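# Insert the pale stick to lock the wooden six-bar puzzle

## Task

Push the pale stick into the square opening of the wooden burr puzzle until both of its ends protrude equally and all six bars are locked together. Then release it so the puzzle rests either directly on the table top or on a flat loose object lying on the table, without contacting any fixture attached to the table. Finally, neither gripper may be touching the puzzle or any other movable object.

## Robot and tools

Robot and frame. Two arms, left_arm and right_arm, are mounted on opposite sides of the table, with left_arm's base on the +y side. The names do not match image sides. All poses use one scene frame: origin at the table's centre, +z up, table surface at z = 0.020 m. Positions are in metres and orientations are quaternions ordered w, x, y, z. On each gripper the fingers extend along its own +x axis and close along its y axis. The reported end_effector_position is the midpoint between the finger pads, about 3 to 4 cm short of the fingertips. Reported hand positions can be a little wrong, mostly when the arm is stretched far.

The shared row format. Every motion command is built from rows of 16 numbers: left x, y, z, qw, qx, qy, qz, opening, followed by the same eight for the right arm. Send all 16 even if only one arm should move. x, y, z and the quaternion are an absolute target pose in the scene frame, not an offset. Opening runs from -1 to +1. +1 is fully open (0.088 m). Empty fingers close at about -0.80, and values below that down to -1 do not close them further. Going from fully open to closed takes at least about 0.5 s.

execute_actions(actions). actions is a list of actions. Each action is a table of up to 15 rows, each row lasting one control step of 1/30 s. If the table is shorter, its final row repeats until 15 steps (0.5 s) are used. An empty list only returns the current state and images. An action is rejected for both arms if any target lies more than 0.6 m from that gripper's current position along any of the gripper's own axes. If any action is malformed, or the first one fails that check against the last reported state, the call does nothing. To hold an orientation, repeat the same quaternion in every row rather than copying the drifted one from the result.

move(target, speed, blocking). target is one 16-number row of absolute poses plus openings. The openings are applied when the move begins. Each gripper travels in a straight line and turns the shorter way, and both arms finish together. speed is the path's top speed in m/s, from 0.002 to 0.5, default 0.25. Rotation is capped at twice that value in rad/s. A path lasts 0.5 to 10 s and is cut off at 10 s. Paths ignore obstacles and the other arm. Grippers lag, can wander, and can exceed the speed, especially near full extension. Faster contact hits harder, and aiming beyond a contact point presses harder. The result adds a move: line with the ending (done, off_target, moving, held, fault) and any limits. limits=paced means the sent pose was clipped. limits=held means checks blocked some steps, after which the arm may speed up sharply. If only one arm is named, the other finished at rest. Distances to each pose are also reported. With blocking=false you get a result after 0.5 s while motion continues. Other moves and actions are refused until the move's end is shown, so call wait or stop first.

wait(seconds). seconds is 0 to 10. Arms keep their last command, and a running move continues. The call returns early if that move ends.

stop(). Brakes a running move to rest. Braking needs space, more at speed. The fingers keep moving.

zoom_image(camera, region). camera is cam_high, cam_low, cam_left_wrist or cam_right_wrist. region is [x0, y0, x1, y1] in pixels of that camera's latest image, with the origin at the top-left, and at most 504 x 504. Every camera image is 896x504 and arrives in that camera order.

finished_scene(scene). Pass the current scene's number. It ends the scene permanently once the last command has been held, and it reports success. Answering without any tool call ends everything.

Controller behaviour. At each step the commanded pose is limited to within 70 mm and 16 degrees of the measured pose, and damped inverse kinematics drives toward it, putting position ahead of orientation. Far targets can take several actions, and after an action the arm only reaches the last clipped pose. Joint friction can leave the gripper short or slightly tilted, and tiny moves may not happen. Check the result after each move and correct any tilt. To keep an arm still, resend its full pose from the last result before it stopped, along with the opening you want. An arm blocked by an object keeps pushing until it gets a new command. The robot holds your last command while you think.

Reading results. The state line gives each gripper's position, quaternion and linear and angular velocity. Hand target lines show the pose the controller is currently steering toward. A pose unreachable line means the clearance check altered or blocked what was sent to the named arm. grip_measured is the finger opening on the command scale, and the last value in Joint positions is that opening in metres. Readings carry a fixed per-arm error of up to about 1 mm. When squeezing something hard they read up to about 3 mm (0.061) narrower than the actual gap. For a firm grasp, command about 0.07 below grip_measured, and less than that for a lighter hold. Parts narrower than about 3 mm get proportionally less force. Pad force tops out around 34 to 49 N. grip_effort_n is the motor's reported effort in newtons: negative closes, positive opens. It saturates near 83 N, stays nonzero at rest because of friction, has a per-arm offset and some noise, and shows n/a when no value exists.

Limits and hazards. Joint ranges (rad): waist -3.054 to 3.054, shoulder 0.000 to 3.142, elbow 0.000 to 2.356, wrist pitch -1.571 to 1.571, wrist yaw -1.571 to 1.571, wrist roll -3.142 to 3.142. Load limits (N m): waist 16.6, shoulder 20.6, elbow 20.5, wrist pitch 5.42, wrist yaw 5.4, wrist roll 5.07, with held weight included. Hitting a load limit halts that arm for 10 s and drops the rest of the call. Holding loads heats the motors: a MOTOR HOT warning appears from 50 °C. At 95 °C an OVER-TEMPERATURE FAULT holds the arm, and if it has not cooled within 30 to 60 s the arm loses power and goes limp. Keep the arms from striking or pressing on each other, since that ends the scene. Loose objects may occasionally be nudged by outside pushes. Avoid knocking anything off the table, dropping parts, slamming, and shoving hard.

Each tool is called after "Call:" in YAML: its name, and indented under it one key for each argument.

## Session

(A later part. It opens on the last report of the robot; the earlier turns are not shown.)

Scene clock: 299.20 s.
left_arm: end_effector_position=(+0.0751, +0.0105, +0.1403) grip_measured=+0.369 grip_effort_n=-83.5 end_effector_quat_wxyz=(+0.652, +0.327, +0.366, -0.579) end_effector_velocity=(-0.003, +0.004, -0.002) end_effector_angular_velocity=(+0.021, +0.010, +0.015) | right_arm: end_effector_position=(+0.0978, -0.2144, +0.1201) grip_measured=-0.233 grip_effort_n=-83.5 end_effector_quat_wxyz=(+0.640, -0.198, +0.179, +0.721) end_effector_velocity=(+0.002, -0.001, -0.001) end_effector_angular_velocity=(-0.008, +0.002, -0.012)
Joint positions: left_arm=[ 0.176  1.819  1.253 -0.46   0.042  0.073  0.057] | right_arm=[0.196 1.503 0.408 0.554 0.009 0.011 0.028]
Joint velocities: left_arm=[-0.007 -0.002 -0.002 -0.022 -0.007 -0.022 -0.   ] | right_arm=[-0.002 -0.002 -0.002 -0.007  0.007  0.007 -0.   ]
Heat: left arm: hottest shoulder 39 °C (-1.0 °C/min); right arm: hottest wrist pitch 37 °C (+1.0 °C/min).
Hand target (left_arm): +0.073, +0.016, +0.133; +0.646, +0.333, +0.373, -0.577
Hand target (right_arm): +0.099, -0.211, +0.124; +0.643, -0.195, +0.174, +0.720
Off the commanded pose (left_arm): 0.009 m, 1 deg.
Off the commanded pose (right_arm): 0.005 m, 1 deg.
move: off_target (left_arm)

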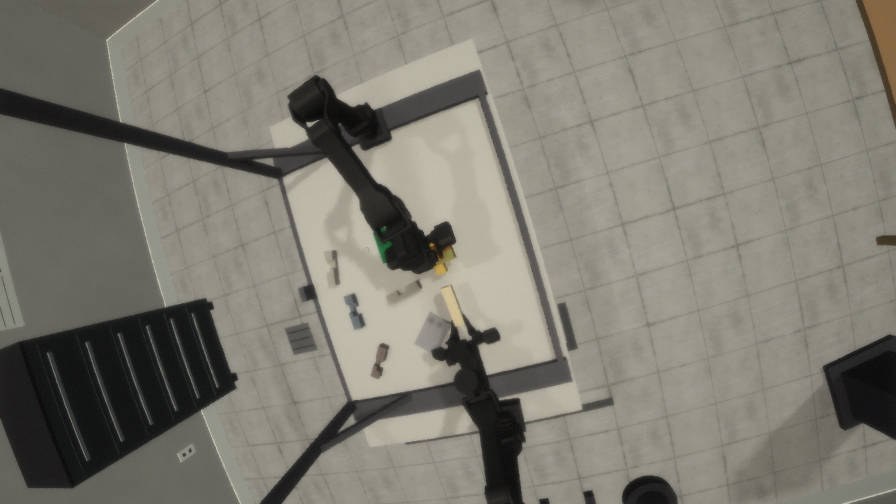

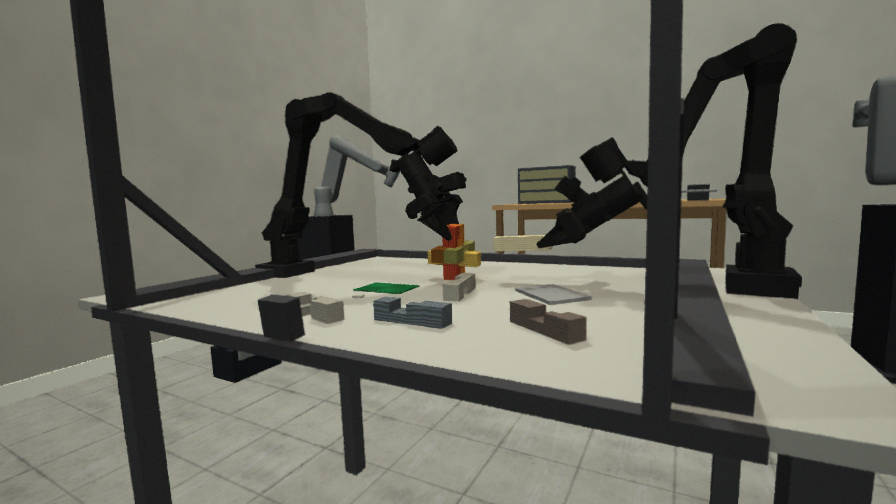

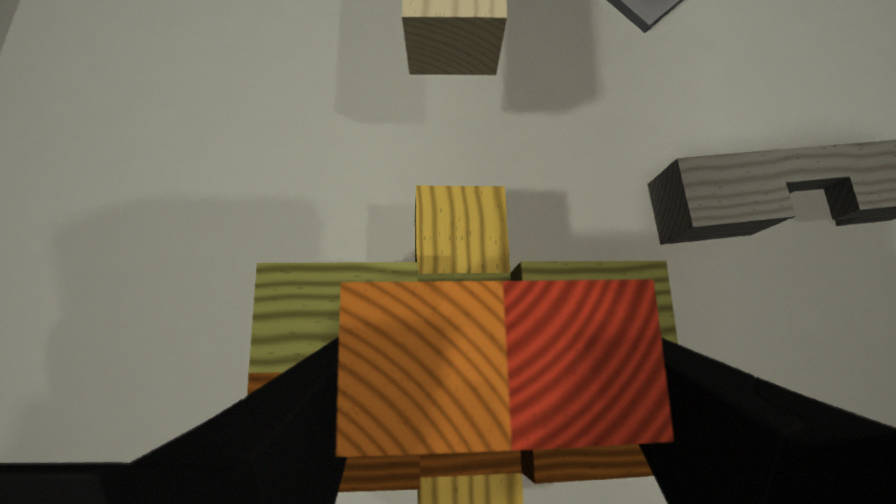

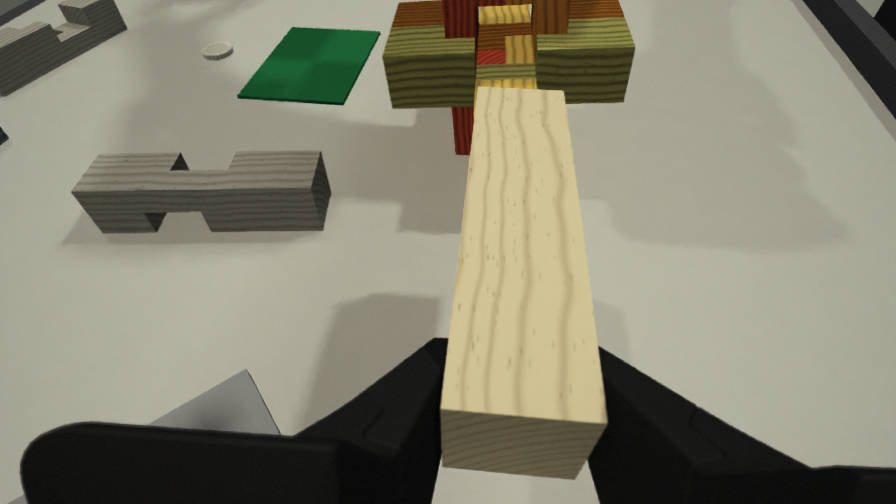

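Call:
move:
  target: [0.0732,0.0160,0.1330,0.6456,0.3333,0.3727,-0.5772,0.30,0.0868,-0.1573,0.1130,0.6478,-0.1753,0.1567,0.7246,-0.30]
  speed: 0.04

Call:
zoom_image:
  camera: "cam_low"
  region: [420,215,560,290]

Scene clock: 335.80 s.
left_arm: end_effector_position=(+0.0751, +0.0103, +0.1405) grip_measured=+0.369 grip_effort_n=-83.5 end_effector_quat_wxyz=(+0.652, +0.326, +0.366, -0.579) end_effector_velocity=(-0.002, -0.001, +0.001) end_effector_angular_velocity=(-0.006, -0.004, +0.003) | right_arm: end_effector_position=(+0.0874, -0.1611, +0.1113) grip_measured=-0.233 grip_effort_n=-83.5 end_effector_quat_wxyz=(+0.646, -0.179, +0.159, +0.725) end_effector_velocity=(-0.002, -0.000, -0.002) end_effector_angular_velocity=(-0.005, -0.017, +0.019)
Joint positions: left_arm=[ 0.176  1.819  1.253 -0.459  0.042  0.073  0.057] | right_arm=[0.211 1.761 0.566 0.712 0.025 0.013 0.028]
Joint velocities: left_arm=[-0.007 -0.002 -0.002  0.007 -0.007 -0.007  0.   ] | right_arm=[ 0.002  0.002  0.002 -0.007 -0.007 -0.022 -0.   ]
Heat: left arm: hottest shoulder 38 °C (-4.0 °C/min); right arm: hottest wrist pitch 38 °C (+2.0 °C/min).
Hand target (left_arm): +0.073, +0.016, +0.133; +0.646, +0.333, +0.373, -0.577
Hand target (right_arm): +0.087, -0.157, +0.113; +0.648, -0.175, +0.157, +0.725
Off the commanded pose (left_arm): 0.010 m, 1 deg.
Off the commanded pose (right_arm): 0.004 m, 1 deg.
move: off_target (left_arm)

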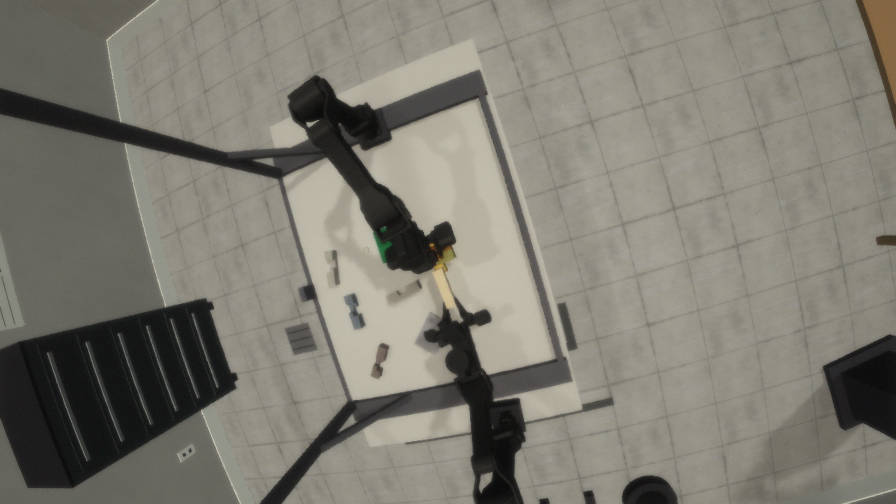

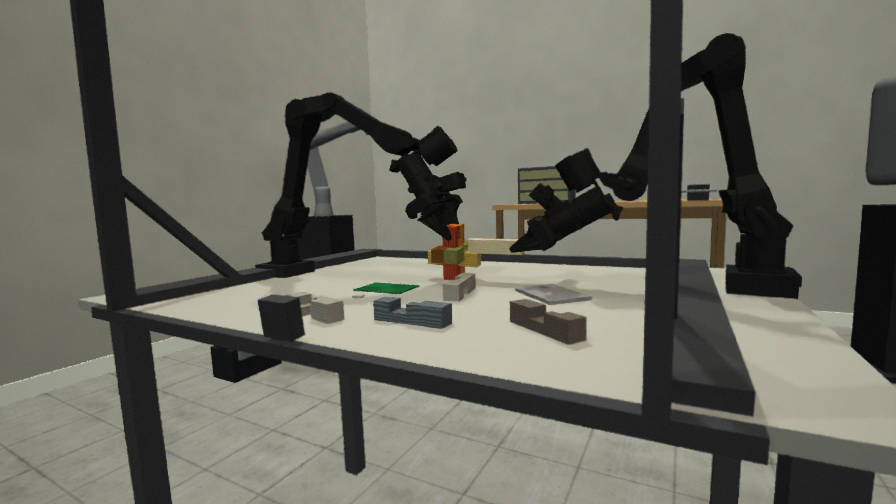

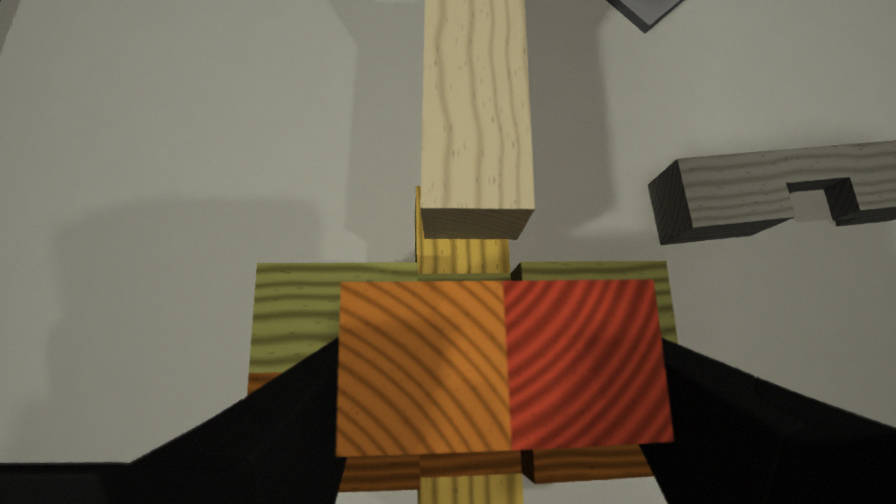

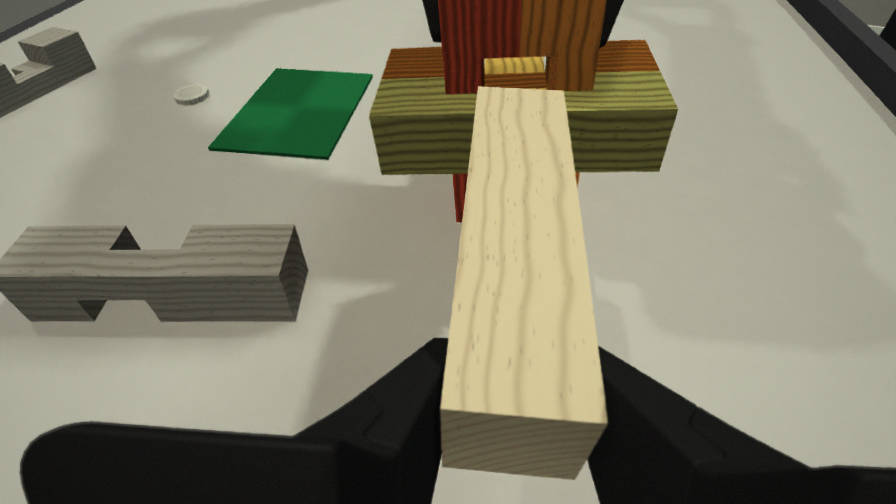

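Region (420, 215, 560, 290) of cam_low's 896x504 image, scaled by 3.600, with more detail than that image has; it fills the top 270 rows of this view, and the rest is white.

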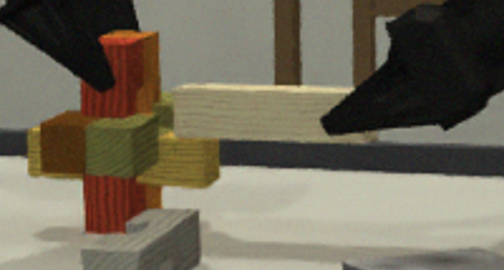

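Call:
zoom_image:
  camera: "cam_low"
  region: [445,225,535,275]

Call:
zoom_image:
  camera: "cam_left_wrist"
  region: [380,150,570,300]

Region (445, 225, 535, 275) of cam_low's 896x504 image, scaled by 5.600, with more detail than that image has.

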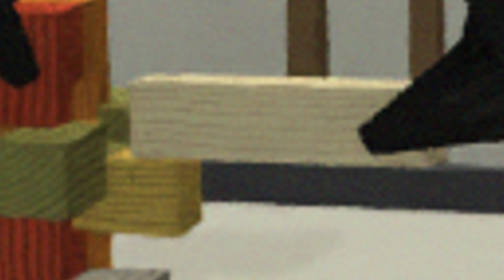

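Region (380, 150, 570, 300) of cam_left_wrist's 896x504 image, scaled by 2.653, with more detail than that image has; it fills the top 398 rows of this view, and the rest is white.

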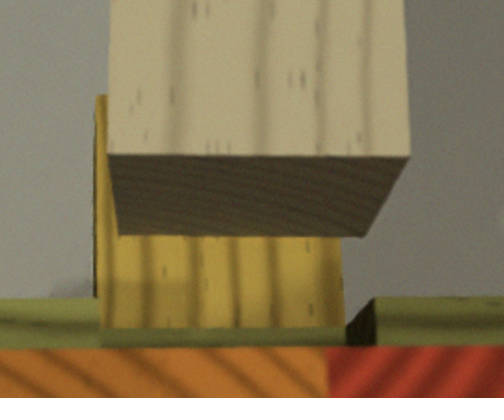

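Call:
zoom_image:
  camera: "cam_right_wrist"
  region: [0,200,330,340]

Call:
zoom_image:
  camera: "cam_right_wrist"
  region: [350,0,700,240]

Region (0, 200, 330, 340) of cam_right_wrist's 896x504 image, scaled by 1.527, with more detail than that image has; it fills the top 214 rows of this view, and the rest is white.

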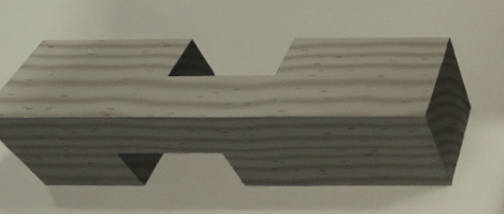

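Region (350, 0, 700, 240) of cam_right_wrist's 896x504 image, scaled by 1.440, with more detail than that image has; it fills the top 346 rows of this view, and the rest is white.

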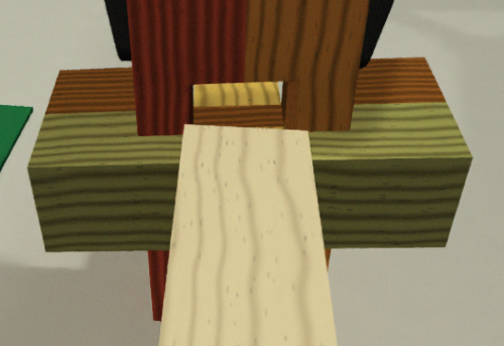

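Call:
execute_actions:
  actions:
    - [[0.0740,0.0140,0.1400,0.6456,0.3333,0.3727,-0.5772,0.30,0.0868,-0.1573,0.1130,0.6478,-0.1753,0.1567,0.7246,-0.30],[0.0745,0.0130,0.1430,0.6456,0.3333,0.3727,-0.5772,0.30,0.0868,-0.1573,0.1130,0.6478,-0.1753,0.1567,0.7246,-0.30],[0.0750,0.0120,0.1460,0.6456,0.3333,0.3727,-0.5772,0.30,0.0868,-0.1573,0.1130,0.6478,-0.1753,0.1567,0.7246,-0.30]]
    - [[0.0753,0.0120,0.1460,0.6435,0.3292,0.3763,-0.5795,0.30,0.0868,-0.1573,0.1130,0.6478,-0.1753,0.1567,0.7246,-0.30],[0.0753,0.0120,0.1460,0.6435,0.3292,0.3763,-0.5795,0.30,0.0868,-0.1573,0.1130,0.6478,-0.1753,0.1567,0.7246,-0.30],[0.0753,0.0120,0.1460,0.6435,0.3292,0.3763,-0.5795,0.30,0.0868,-0.1573,0.1130,0.6478,-0.1753,0.1567,0.7246,-0.30],[0.0753,0.0120,0.1460,0.6435,0.3292,0.3763,-0.5795,0.30,0.0868,-0.1573,0.1130,0.6478,-0.1753,0.1567,0.7246,-0.30],[0.0753,0.0120,0.1460,0.6435,0.3292,0.3763,-0.5795,0.30,0.0868,-0.1573,0.1130,0.6478,-0.1753,0.1567,0.7246,-0.30],[0.0756,0.0120,0.1460,0.6413,0.3251,0.3798,-0.5817,0.30,0.0868,-0.1573,0.1130,0.6478,-0.1753,0.1567,0.7246,-0.30],[0.0756,0.0120,0.1460,0.6413,0.3251,0.3798,-0.5817,0.30,0.0868,-0.1573,0.1130,0.6478,-0.1753,0.1567,0.7246,-0.30],[0.0756,0.0120,0.1460,0.6413,0.3251,0.3798,-0.5817,0.30,0.0868,-0.1573,0.1130,0.6478,-0.1753,0.1567,0.7246,-0.30],[0.0756,0.0120,0.1460,0.6413,0.3251,0.3798,-0.5817,0.30,0.0868,-0.1573,0.1130,0.6478,-0.1753,0.1567,0.7246,-0.30],[0.0756,0.0120,0.1460,0.6413,0.3251,0.3798,-0.5817,0.30,0.0868,-0.1573,0.1130,0.6478,-0.1753,0.1567,0.7246,-0.30],[0.0759,0.0120,0.1460,0.6391,0.3211,0.3834,-0.5840,0.30,0.0868,-0.1573,0.1130,0.6478,-0.1753,0.1567,0.7246,-0.30]]
    - [[0.0762,0.0120,0.1460,0.6369,0.3170,0.3870,-0.5863,0.30,0.0868,-0.1573,0.1130,0.6478,-0.1753,0.1567,0.7246,-0.30],[0.0762,0.0120,0.1460,0.6369,0.3170,0.3870,-0.5863,0.30,0.0868,-0.1573,0.1130,0.6478,-0.1753,0.1567,0.7246,-0.30],[0.0762,0.0120,0.1460,0.6369,0.3170,0.3870,-0.5863,0.30,0.0868,-0.1573,0.1130,0.6478,-0.1753,0.1567,0.7246,-0.30],[0.0762,0.0120,0.1460,0.6369,0.3170,0.3870,-0.5863,0.30,0.0868,-0.1573,0.1130,0.6478,-0.1753,0.1567,0.7246,-0.30],[0.0762,0.0120,0.1460,0.6369,0.3170,0.3870,-0.5863,0.30,0.0868,-0.1573,0.1130,0.6478,-0.1753,0.1567,0.7246,-0.30],[0.0765,0.0120,0.1460,0.6348,0.3129,0.3905,-0.5885,0.30,0.0868,-0.1573,0.1130,0.6478,-0.1753,0.1567,0.7246,-0.30],[0.0765,0.0120,0.1460,0.6348,0.3129,0.3905,-0.5885,0.30,0.0868,-0.1573,0.1130,0.6478,-0.1753,0.1567,0.7246,-0.30],[0.0765,0.0120,0.1460,0.6348,0.3129,0.3905,-0.5885,0.30,0.0868,-0.1573,0.1130,0.6478,-0.1753,0.1567,0.7246,-0.30],[0.0765,0.0120,0.1460,0.6348,0.3129,0.3905,-0.5885,0.30,0.0868,-0.1573,0.1130,0.6478,-0.1753,0.1567,0.7246,-0.30],[0.0765,0.0120,0.1460,0.6348,0.3129,0.3905,-0.5885,0.30,0.0868,-0.1573,0.1130,0.6478,-0.1753,0.1567,0.7246,-0.30],[0.0768,0.0120,0.1460,0.6326,0.3088,0.3941,-0.5908,0.30,0.0868,-0.1573,0.1130,0.6478,-0.1753,0.1567,0.7246,-0.30]]

Scene clock: 414.40 s.
left_arm: end_effector_position=(+0.0756, +0.0165, +0.1427) grip_measured=+0.369 grip_effort_n=-83.5 end_effector_quat_wxyz=(+0.631, +0.315, +0.395, -0.588) end_effector_velocity=(+0.004, +0.003, -0.000) end_effector_angular_velocity=(+0.003, +0.024, +0.013) | right_arm: end_effector_position=(+0.0874, -0.1608, +0.1115) grip_measured=-0.233 grip_effort_n=-83.5 end_effector_quat_wxyz=(+0.646, -0.178, +0.159, +0.725) end_effector_velocity=(+0.000, -0.001, -0.001) end_effector_angular_velocity=(-0.005, -0.017, +0.014)
Joint positions: left_arm=[ 0.207  1.819  1.278 -0.525  0.118  0.073  0.057] | right_arm=[0.211 1.762 0.567 0.713 0.025 0.014 0.028]
Joint velocities: left_arm=[ 0.017 -0.002 -0.002 -0.007  0.022 -0.007 -0.   ] | right_arm=[-0.002 -0.002 -0.002 -0.007 -0.007 -0.022 -0.   ]
Heat: left arm: hottest shoulder 38 °C (+0.0 °C/min); right arm: hottest wrist pitch 41 °C (+2.0 °C/min).
Hand target (left_arm): +0.077, +0.012, +0.146; +0.633, +0.309, +0.394, -0.591
Hand target (right_arm): +0.087, -0.157, +0.113; +0.648, -0.175, +0.157, +0.725
Off the commanded pose (left_arm): 0.006 m, 1 deg.
Off the commanded pose (right_arm): 0.004 m, 0 deg.

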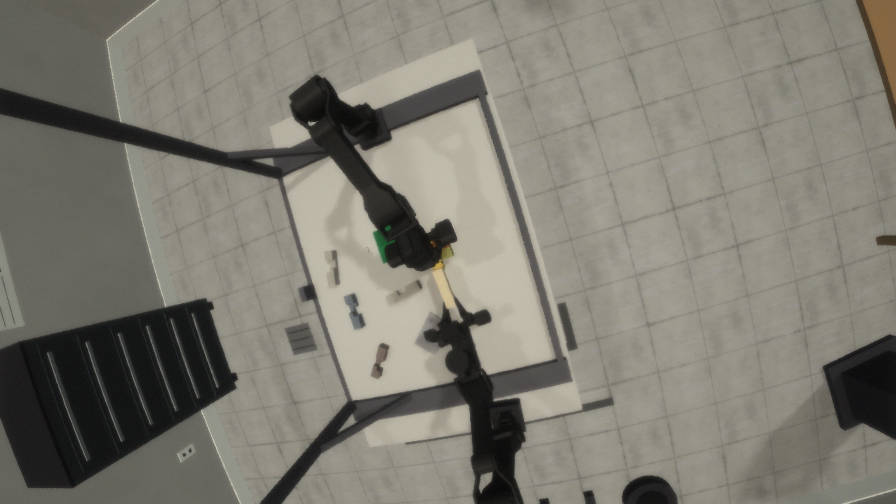

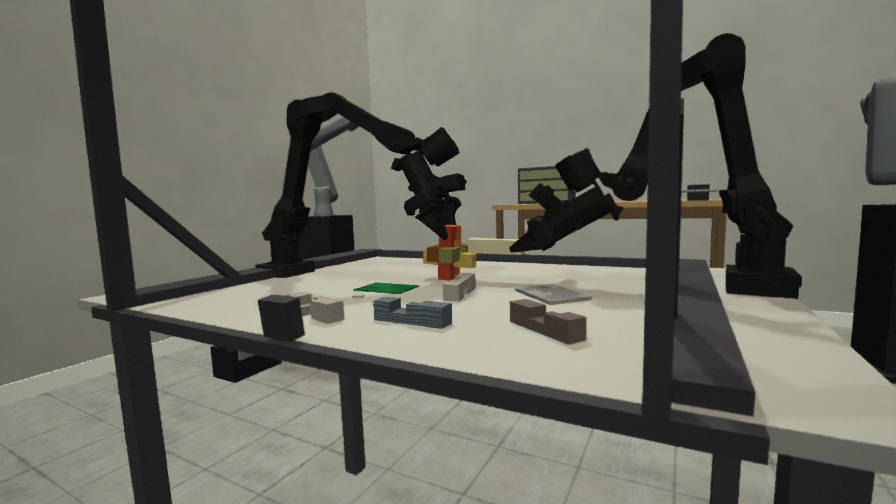

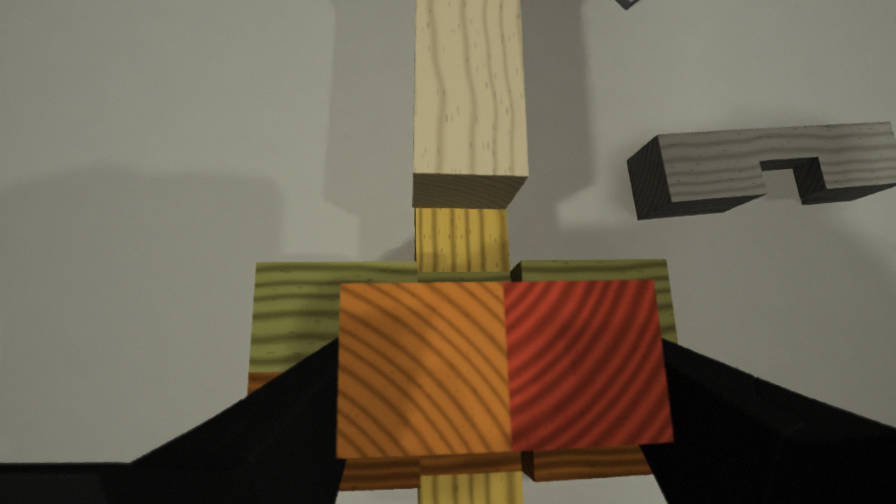

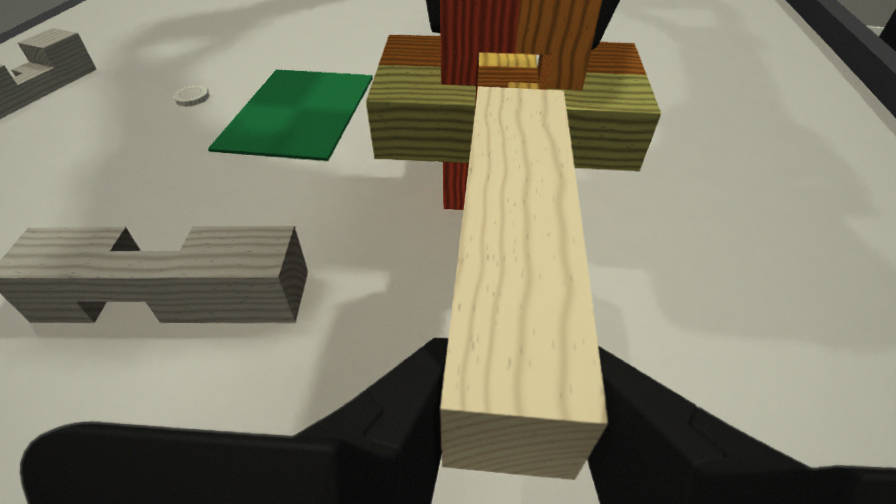

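Call:
zoom_image:
  camera: "cam_low"
  region: [418,218,488,288]

Call:
zoom_image:
  camera: "cam_left_wrist"
  region: [380,150,570,300]

Region (418, 218, 488, 288) of cam_low's 896x504 image, scaled by 7.200, with more detail than that image has.

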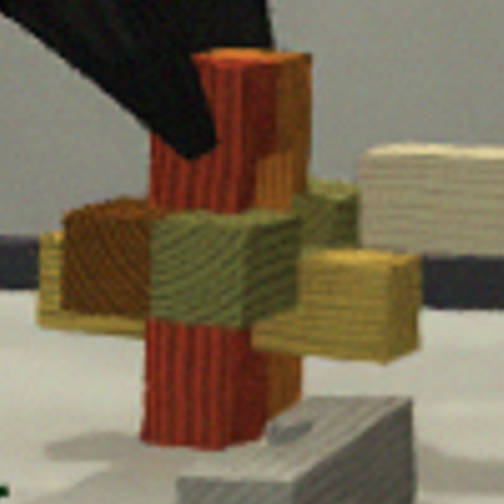

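Region (380, 150, 570, 300) of cam_left_wrist's 896x504 image, scaled by 2.653, with more detail than that image has; it fills the top 398 rows of this view, and the rest is white.

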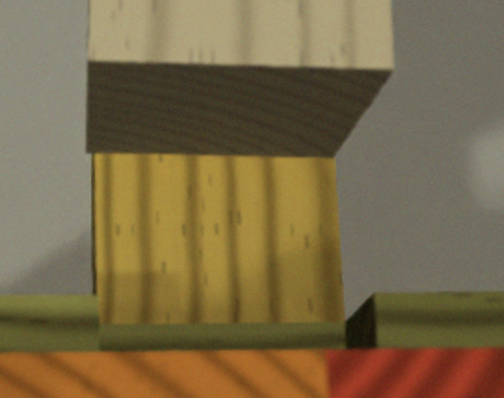

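Call:
move:
  target: [0.0749,0.0290,0.1350,0.6426,0.2933,0.3775,-0.5986,0.30,0.0868,-0.1573,0.1130,0.6478,-0.1753,0.1567,0.7246,-0.30]
  speed: 0.015

Call:
zoom_image:
  camera: "cam_low"
  region: [414,218,484,288]

Scene clock: 442.67 s.
left_arm: end_effector_position=(+0.0747, +0.0249, +0.1382) grip_measured=+0.369 grip_effort_n=-83.5 end_effector_quat_wxyz=(+0.643, +0.293, +0.373, -0.601) end_effector_velocity=(-0.001, +0.004, -0.004) end_effector_angular_velocity=(+0.018, +0.002, +0.008) | right_arm: end_effector_position=(+0.0874, -0.1608, +0.1115) grip_measured=-0.233 grip_effort_n=-83.5 end_effector_quat_wxyz=(+0.646, -0.178, +0.159, +0.725) end_effector_velocity=(-0.000, +0.000, +0.002) end_effector_angular_velocity=(+0.008, -0.002, +0.007)
Joint positions: left_arm=[ 0.214  1.757  1.148 -0.386  0.132  0.072  0.057] | right_arm=[0.211 1.762 0.567 0.713 0.025 0.014 0.028]
Joint velocities: left_arm=[-0.002 -0.002 -0.012 -0.007 -0.007 -0.007 -0.   ] | right_arm=[-0.002 -0.002 -0.002  0.007 -0.007 -0.007 -0.   ]
Heat: left arm: hottest shoulder 38 °C (+0.0 °C/min); right arm: hottest wrist pitch 41 °C (+1.0 °C/min).
Hand target (left_arm): +0.075, +0.029, +0.135; +0.643, +0.293, +0.378, -0.599
Hand target (right_arm): +0.087, -0.157, +0.113; +0.648, -0.175, +0.157, +0.725
Off the commanded pose (left_arm): 0.005 m, 1 deg.
Off the commanded pose (right_arm): 0.004 m, 0 deg.
move: done

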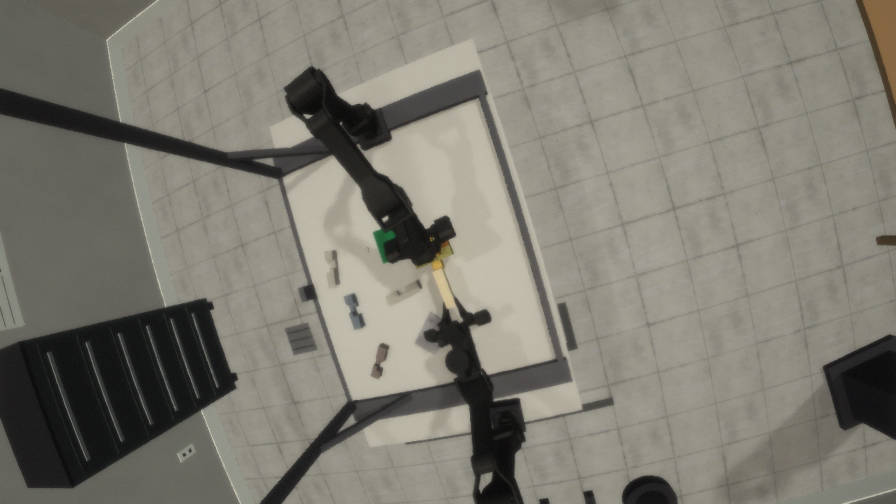

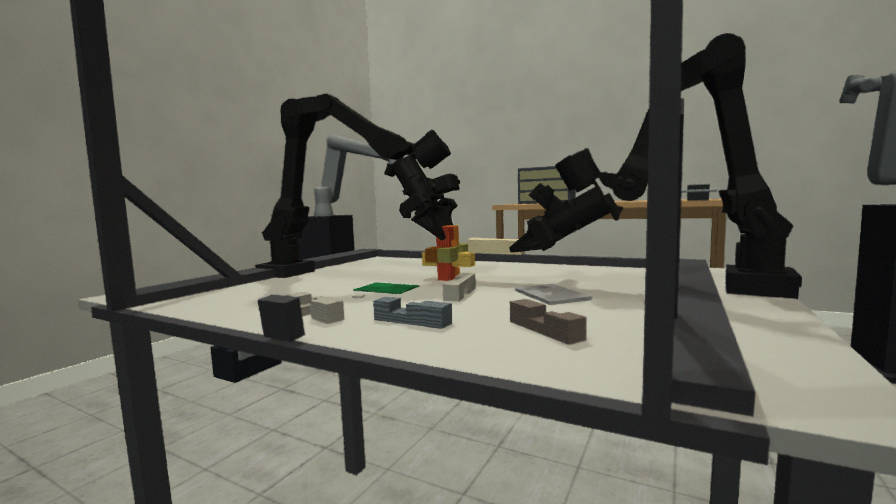

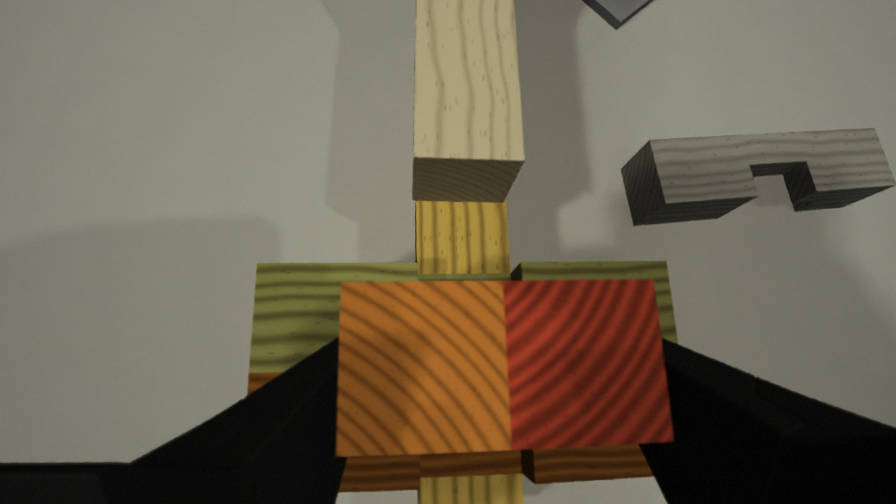

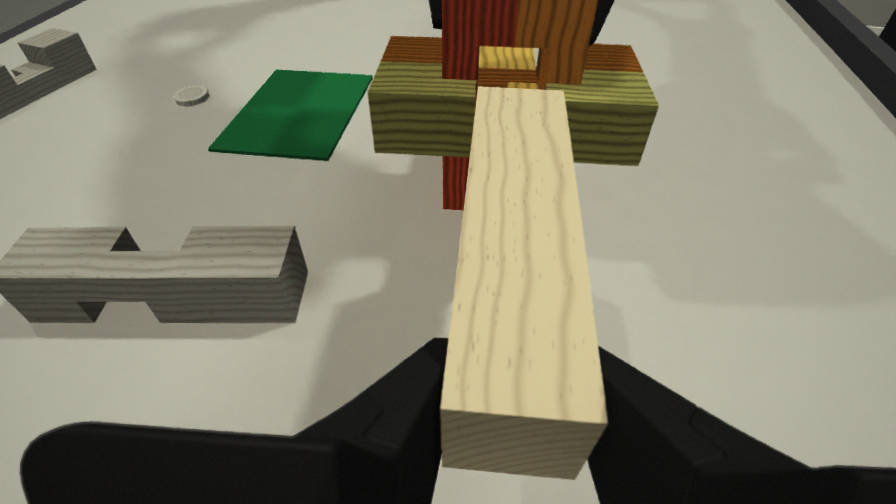

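Region (414, 218, 484, 288) of cam_low's 896x504 image, scaled by 7.200, with more detail than that image has.

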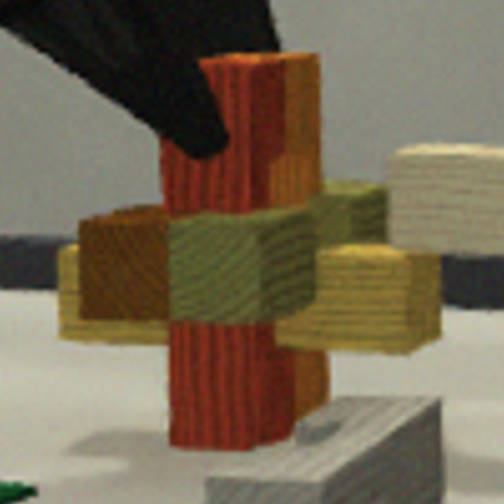

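Call:
zoom_image:
  camera: "cam_left_wrist"
  region: [370,0,580,300]

Call:
zoom_image:
  camera: "cam_left_wrist"
  region: [390,140,550,290]

Region (370, 0, 580, 300) of cam_left_wrist's 896x504 image, scaled by 1.680, with more detail than that image has; it fills the left 353 columns of this view, and the rest is white.

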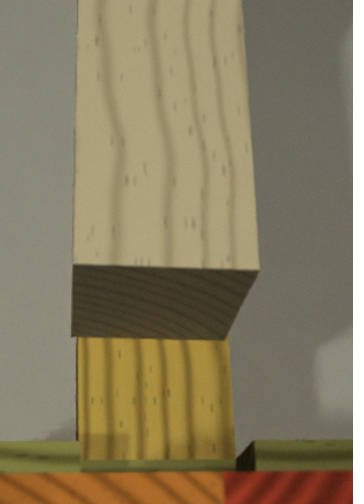

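Region (390, 140, 550, 290) of cam_left_wrist's 896x504 image, scaled by 3.150, with more detail than that image has; it fills the top 472 rows of this view, and the rest is white.

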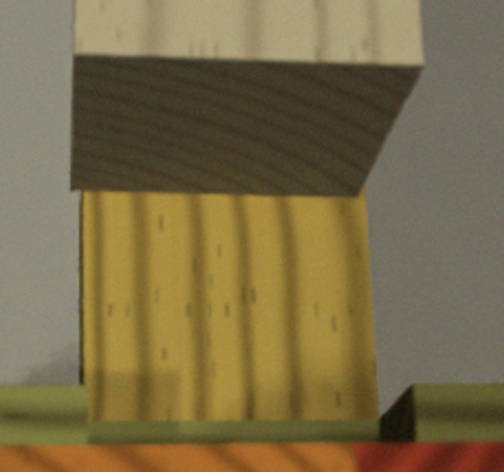

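Call:
execute_actions:
  actions:
    - [[0.0748,0.0280,0.1330,0.6410,0.2960,0.3790,-0.5980,0.30,0.0867,-0.1573,0.1130,0.6440,-0.1761,0.1558,0.7280,-0.30],[0.0748,0.0280,0.1330,0.6410,0.2960,0.3790,-0.5980,0.30,0.0867,-0.1573,0.1130,0.6440,-0.1761,0.1558,0.7280,-0.30],[0.0748,0.0280,0.1330,0.6410,0.2960,0.3790,-0.5980,0.30,0.0867,-0.1573,0.1130,0.6440,-0.1761,0.1558,0.7280,-0.30],[0.0748,0.0280,0.1330,0.6410,0.2960,0.3790,-0.5980,0.30,0.0867,-0.1573,0.1130,0.6440,-0.1761,0.1558,0.7280,-0.30],[0.0747,0.0272,0.1305,0.6398,0.2980,0.3802,-0.5975,0.30,0.0866,-0.1573,0.1130,0.6402,-0.1769,0.1549,0.7313,-0.30],[0.0747,0.0272,0.1305,0.6398,0.2980,0.3802,-0.5975,0.30,0.0866,-0.1573,0.1130,0.6402,-0.1769,0.1549,0.7313,-0.30],[0.0747,0.0272,0.1305,0.6398,0.2980,0.3802,-0.5975,0.30,0.0866,-0.1573,0.1130,0.6402,-0.1769,0.1549,0.7313,-0.30],[0.0747,0.0272,0.1305,0.6398,0.2980,0.3802,-0.5975,0.30,0.0866,-0.1573,0.1130,0.6402,-0.1769,0.1549,0.7313,-0.30],[0.0747,0.0265,0.1280,0.6386,0.3000,0.3814,-0.5970,0.30,0.0865,-0.1574,0.1130,0.6364,-0.1777,0.1539,0.7347,-0.30],[0.0747,0.0265,0.1280,0.6386,0.3000,0.3814,-0.5970,0.30,0.0865,-0.1574,0.1130,0.6364,-0.1777,0.1539,0.7347,-0.30],[0.0747,0.0265,0.1280,0.6386,0.3000,0.3814,-0.5970,0.30,0.0865,-0.1574,0.1130,0.6364,-0.1777,0.1539,0.7347,-0.30],[0.0747,0.0265,0.1280,0.6386,0.3000,0.3814,-0.5970,0.30,0.0865,-0.1574,0.1130,0.6364,-0.1777,0.1539,0.7347,-0.30],[0.0746,0.0259,0.1259,0.6374,0.3020,0.3826,-0.5966,0.30,0.0864,-0.1574,0.1130,0.6325,-0.1785,0.1530,0.7380,-0.30]]
    - [[0.0746,0.0259,0.1259,0.6374,0.3020,0.3826,-0.5966,0.30,0.0864,-0.1574,0.1130,0.6325,-0.1785,0.1530,0.7380,-0.30]]

Call:
zoom_image:
  camera: "cam_left_wrist"
  region: [370,0,580,300]

Call:
zoom_image:
  camera: "cam_left_wrist"
  region: [390,140,550,290]

Scene clock: 507.33 s.
left_arm: end_effector_position=(+0.0748, +0.0249, +0.1379) grip_measured=+0.369 grip_effort_n=-83.5 end_effector_quat_wxyz=(+0.643, +0.293, +0.373, -0.601) end_effector_velocity=(-0.003, +0.004, -0.005) end_effector_angular_velocity=(+0.028, -0.004, -0.009) | right_arm: end_effector_position=(+0.0866, -0.1609, +0.1115) grip_measured=-0.233 grip_effort_n=-83.5 end_effector_quat_wxyz=(+0.633, -0.181, +0.156, +0.736) end_effector_velocity=(-0.000, +0.000, +0.003) end_effector_angular_velocity=(+0.010, +0.018, +0.009)
Joint positions: left_arm=[ 0.215  1.758  1.147 -0.385  0.133  0.072  0.057] | right_arm=[ 0.197  1.762  0.567  0.713 -0.017 -0.009  0.028]
Joint velocities: left_arm=[-0.007  0.002 -0.002 -0.022 -0.007  0.007 -0.   ] | right_arm=[-0.007 -0.007 -0.002  0.007 -0.022  0.007 -0.   ]
Heat: left arm: hottest shoulder 39 °C (+1.0 °C/min); right arm: hottest wrist pitch 41 °C (+0.0 °C/min).
Hand target (left_arm): +0.074, +0.026, +0.126; +0.637, +0.302, +0.383, -0.597
Hand target (right_arm): +0.086, -0.157, +0.113; +0.632, -0.178, +0.153, +0.738
Off the commanded pose (left_arm): 0.012 m, 2 deg.
Off the commanded pose (right_arm): 0.004 m, 0 deg.

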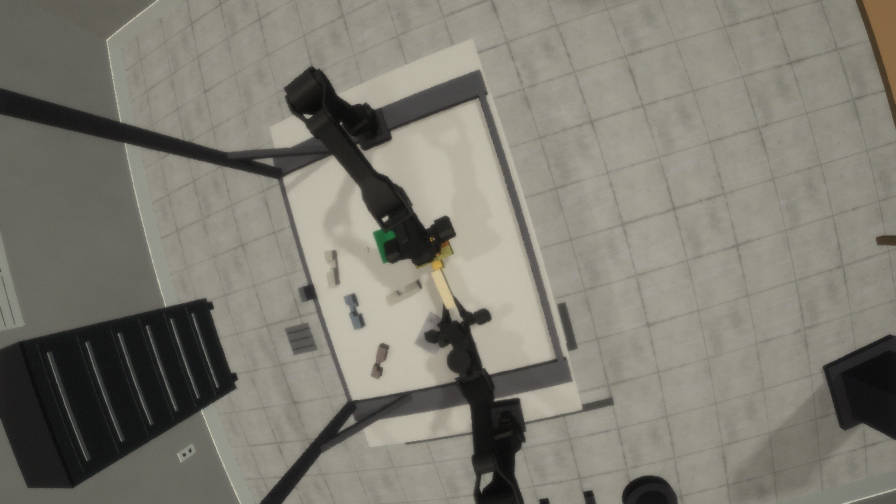

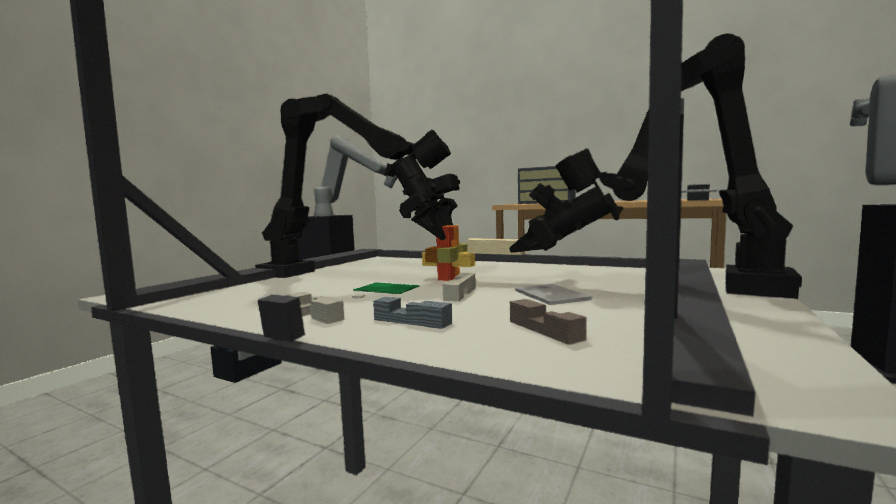

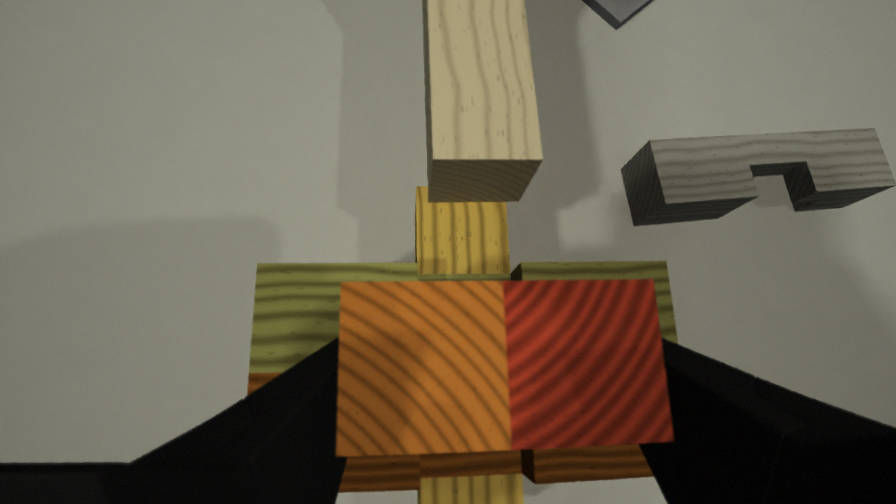

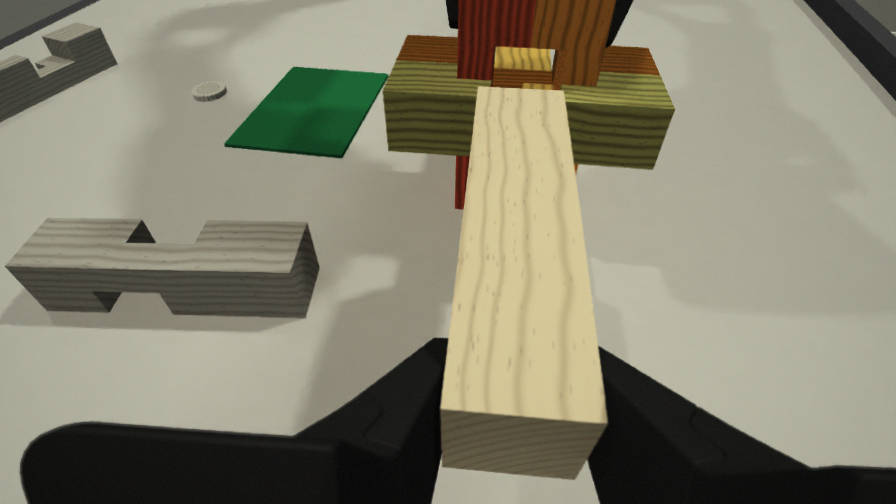

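Region (370, 0, 580, 300) of cam_left_wrist's 896x504 image, scaled by 1.680, with more detail than that image has; it fills the left 353 columns of this view, and the rest is white.

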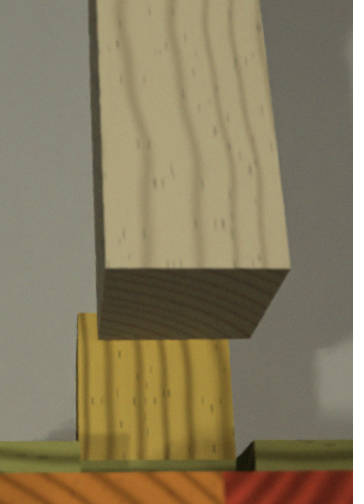

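Region (390, 140, 550, 290) of cam_left_wrist's 896x504 image, scaled by 3.150, with more detail than that image has; it fills the top 472 rows of this view, and the rest is white.

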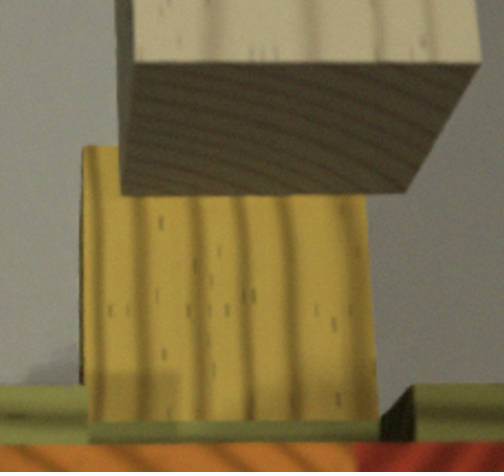

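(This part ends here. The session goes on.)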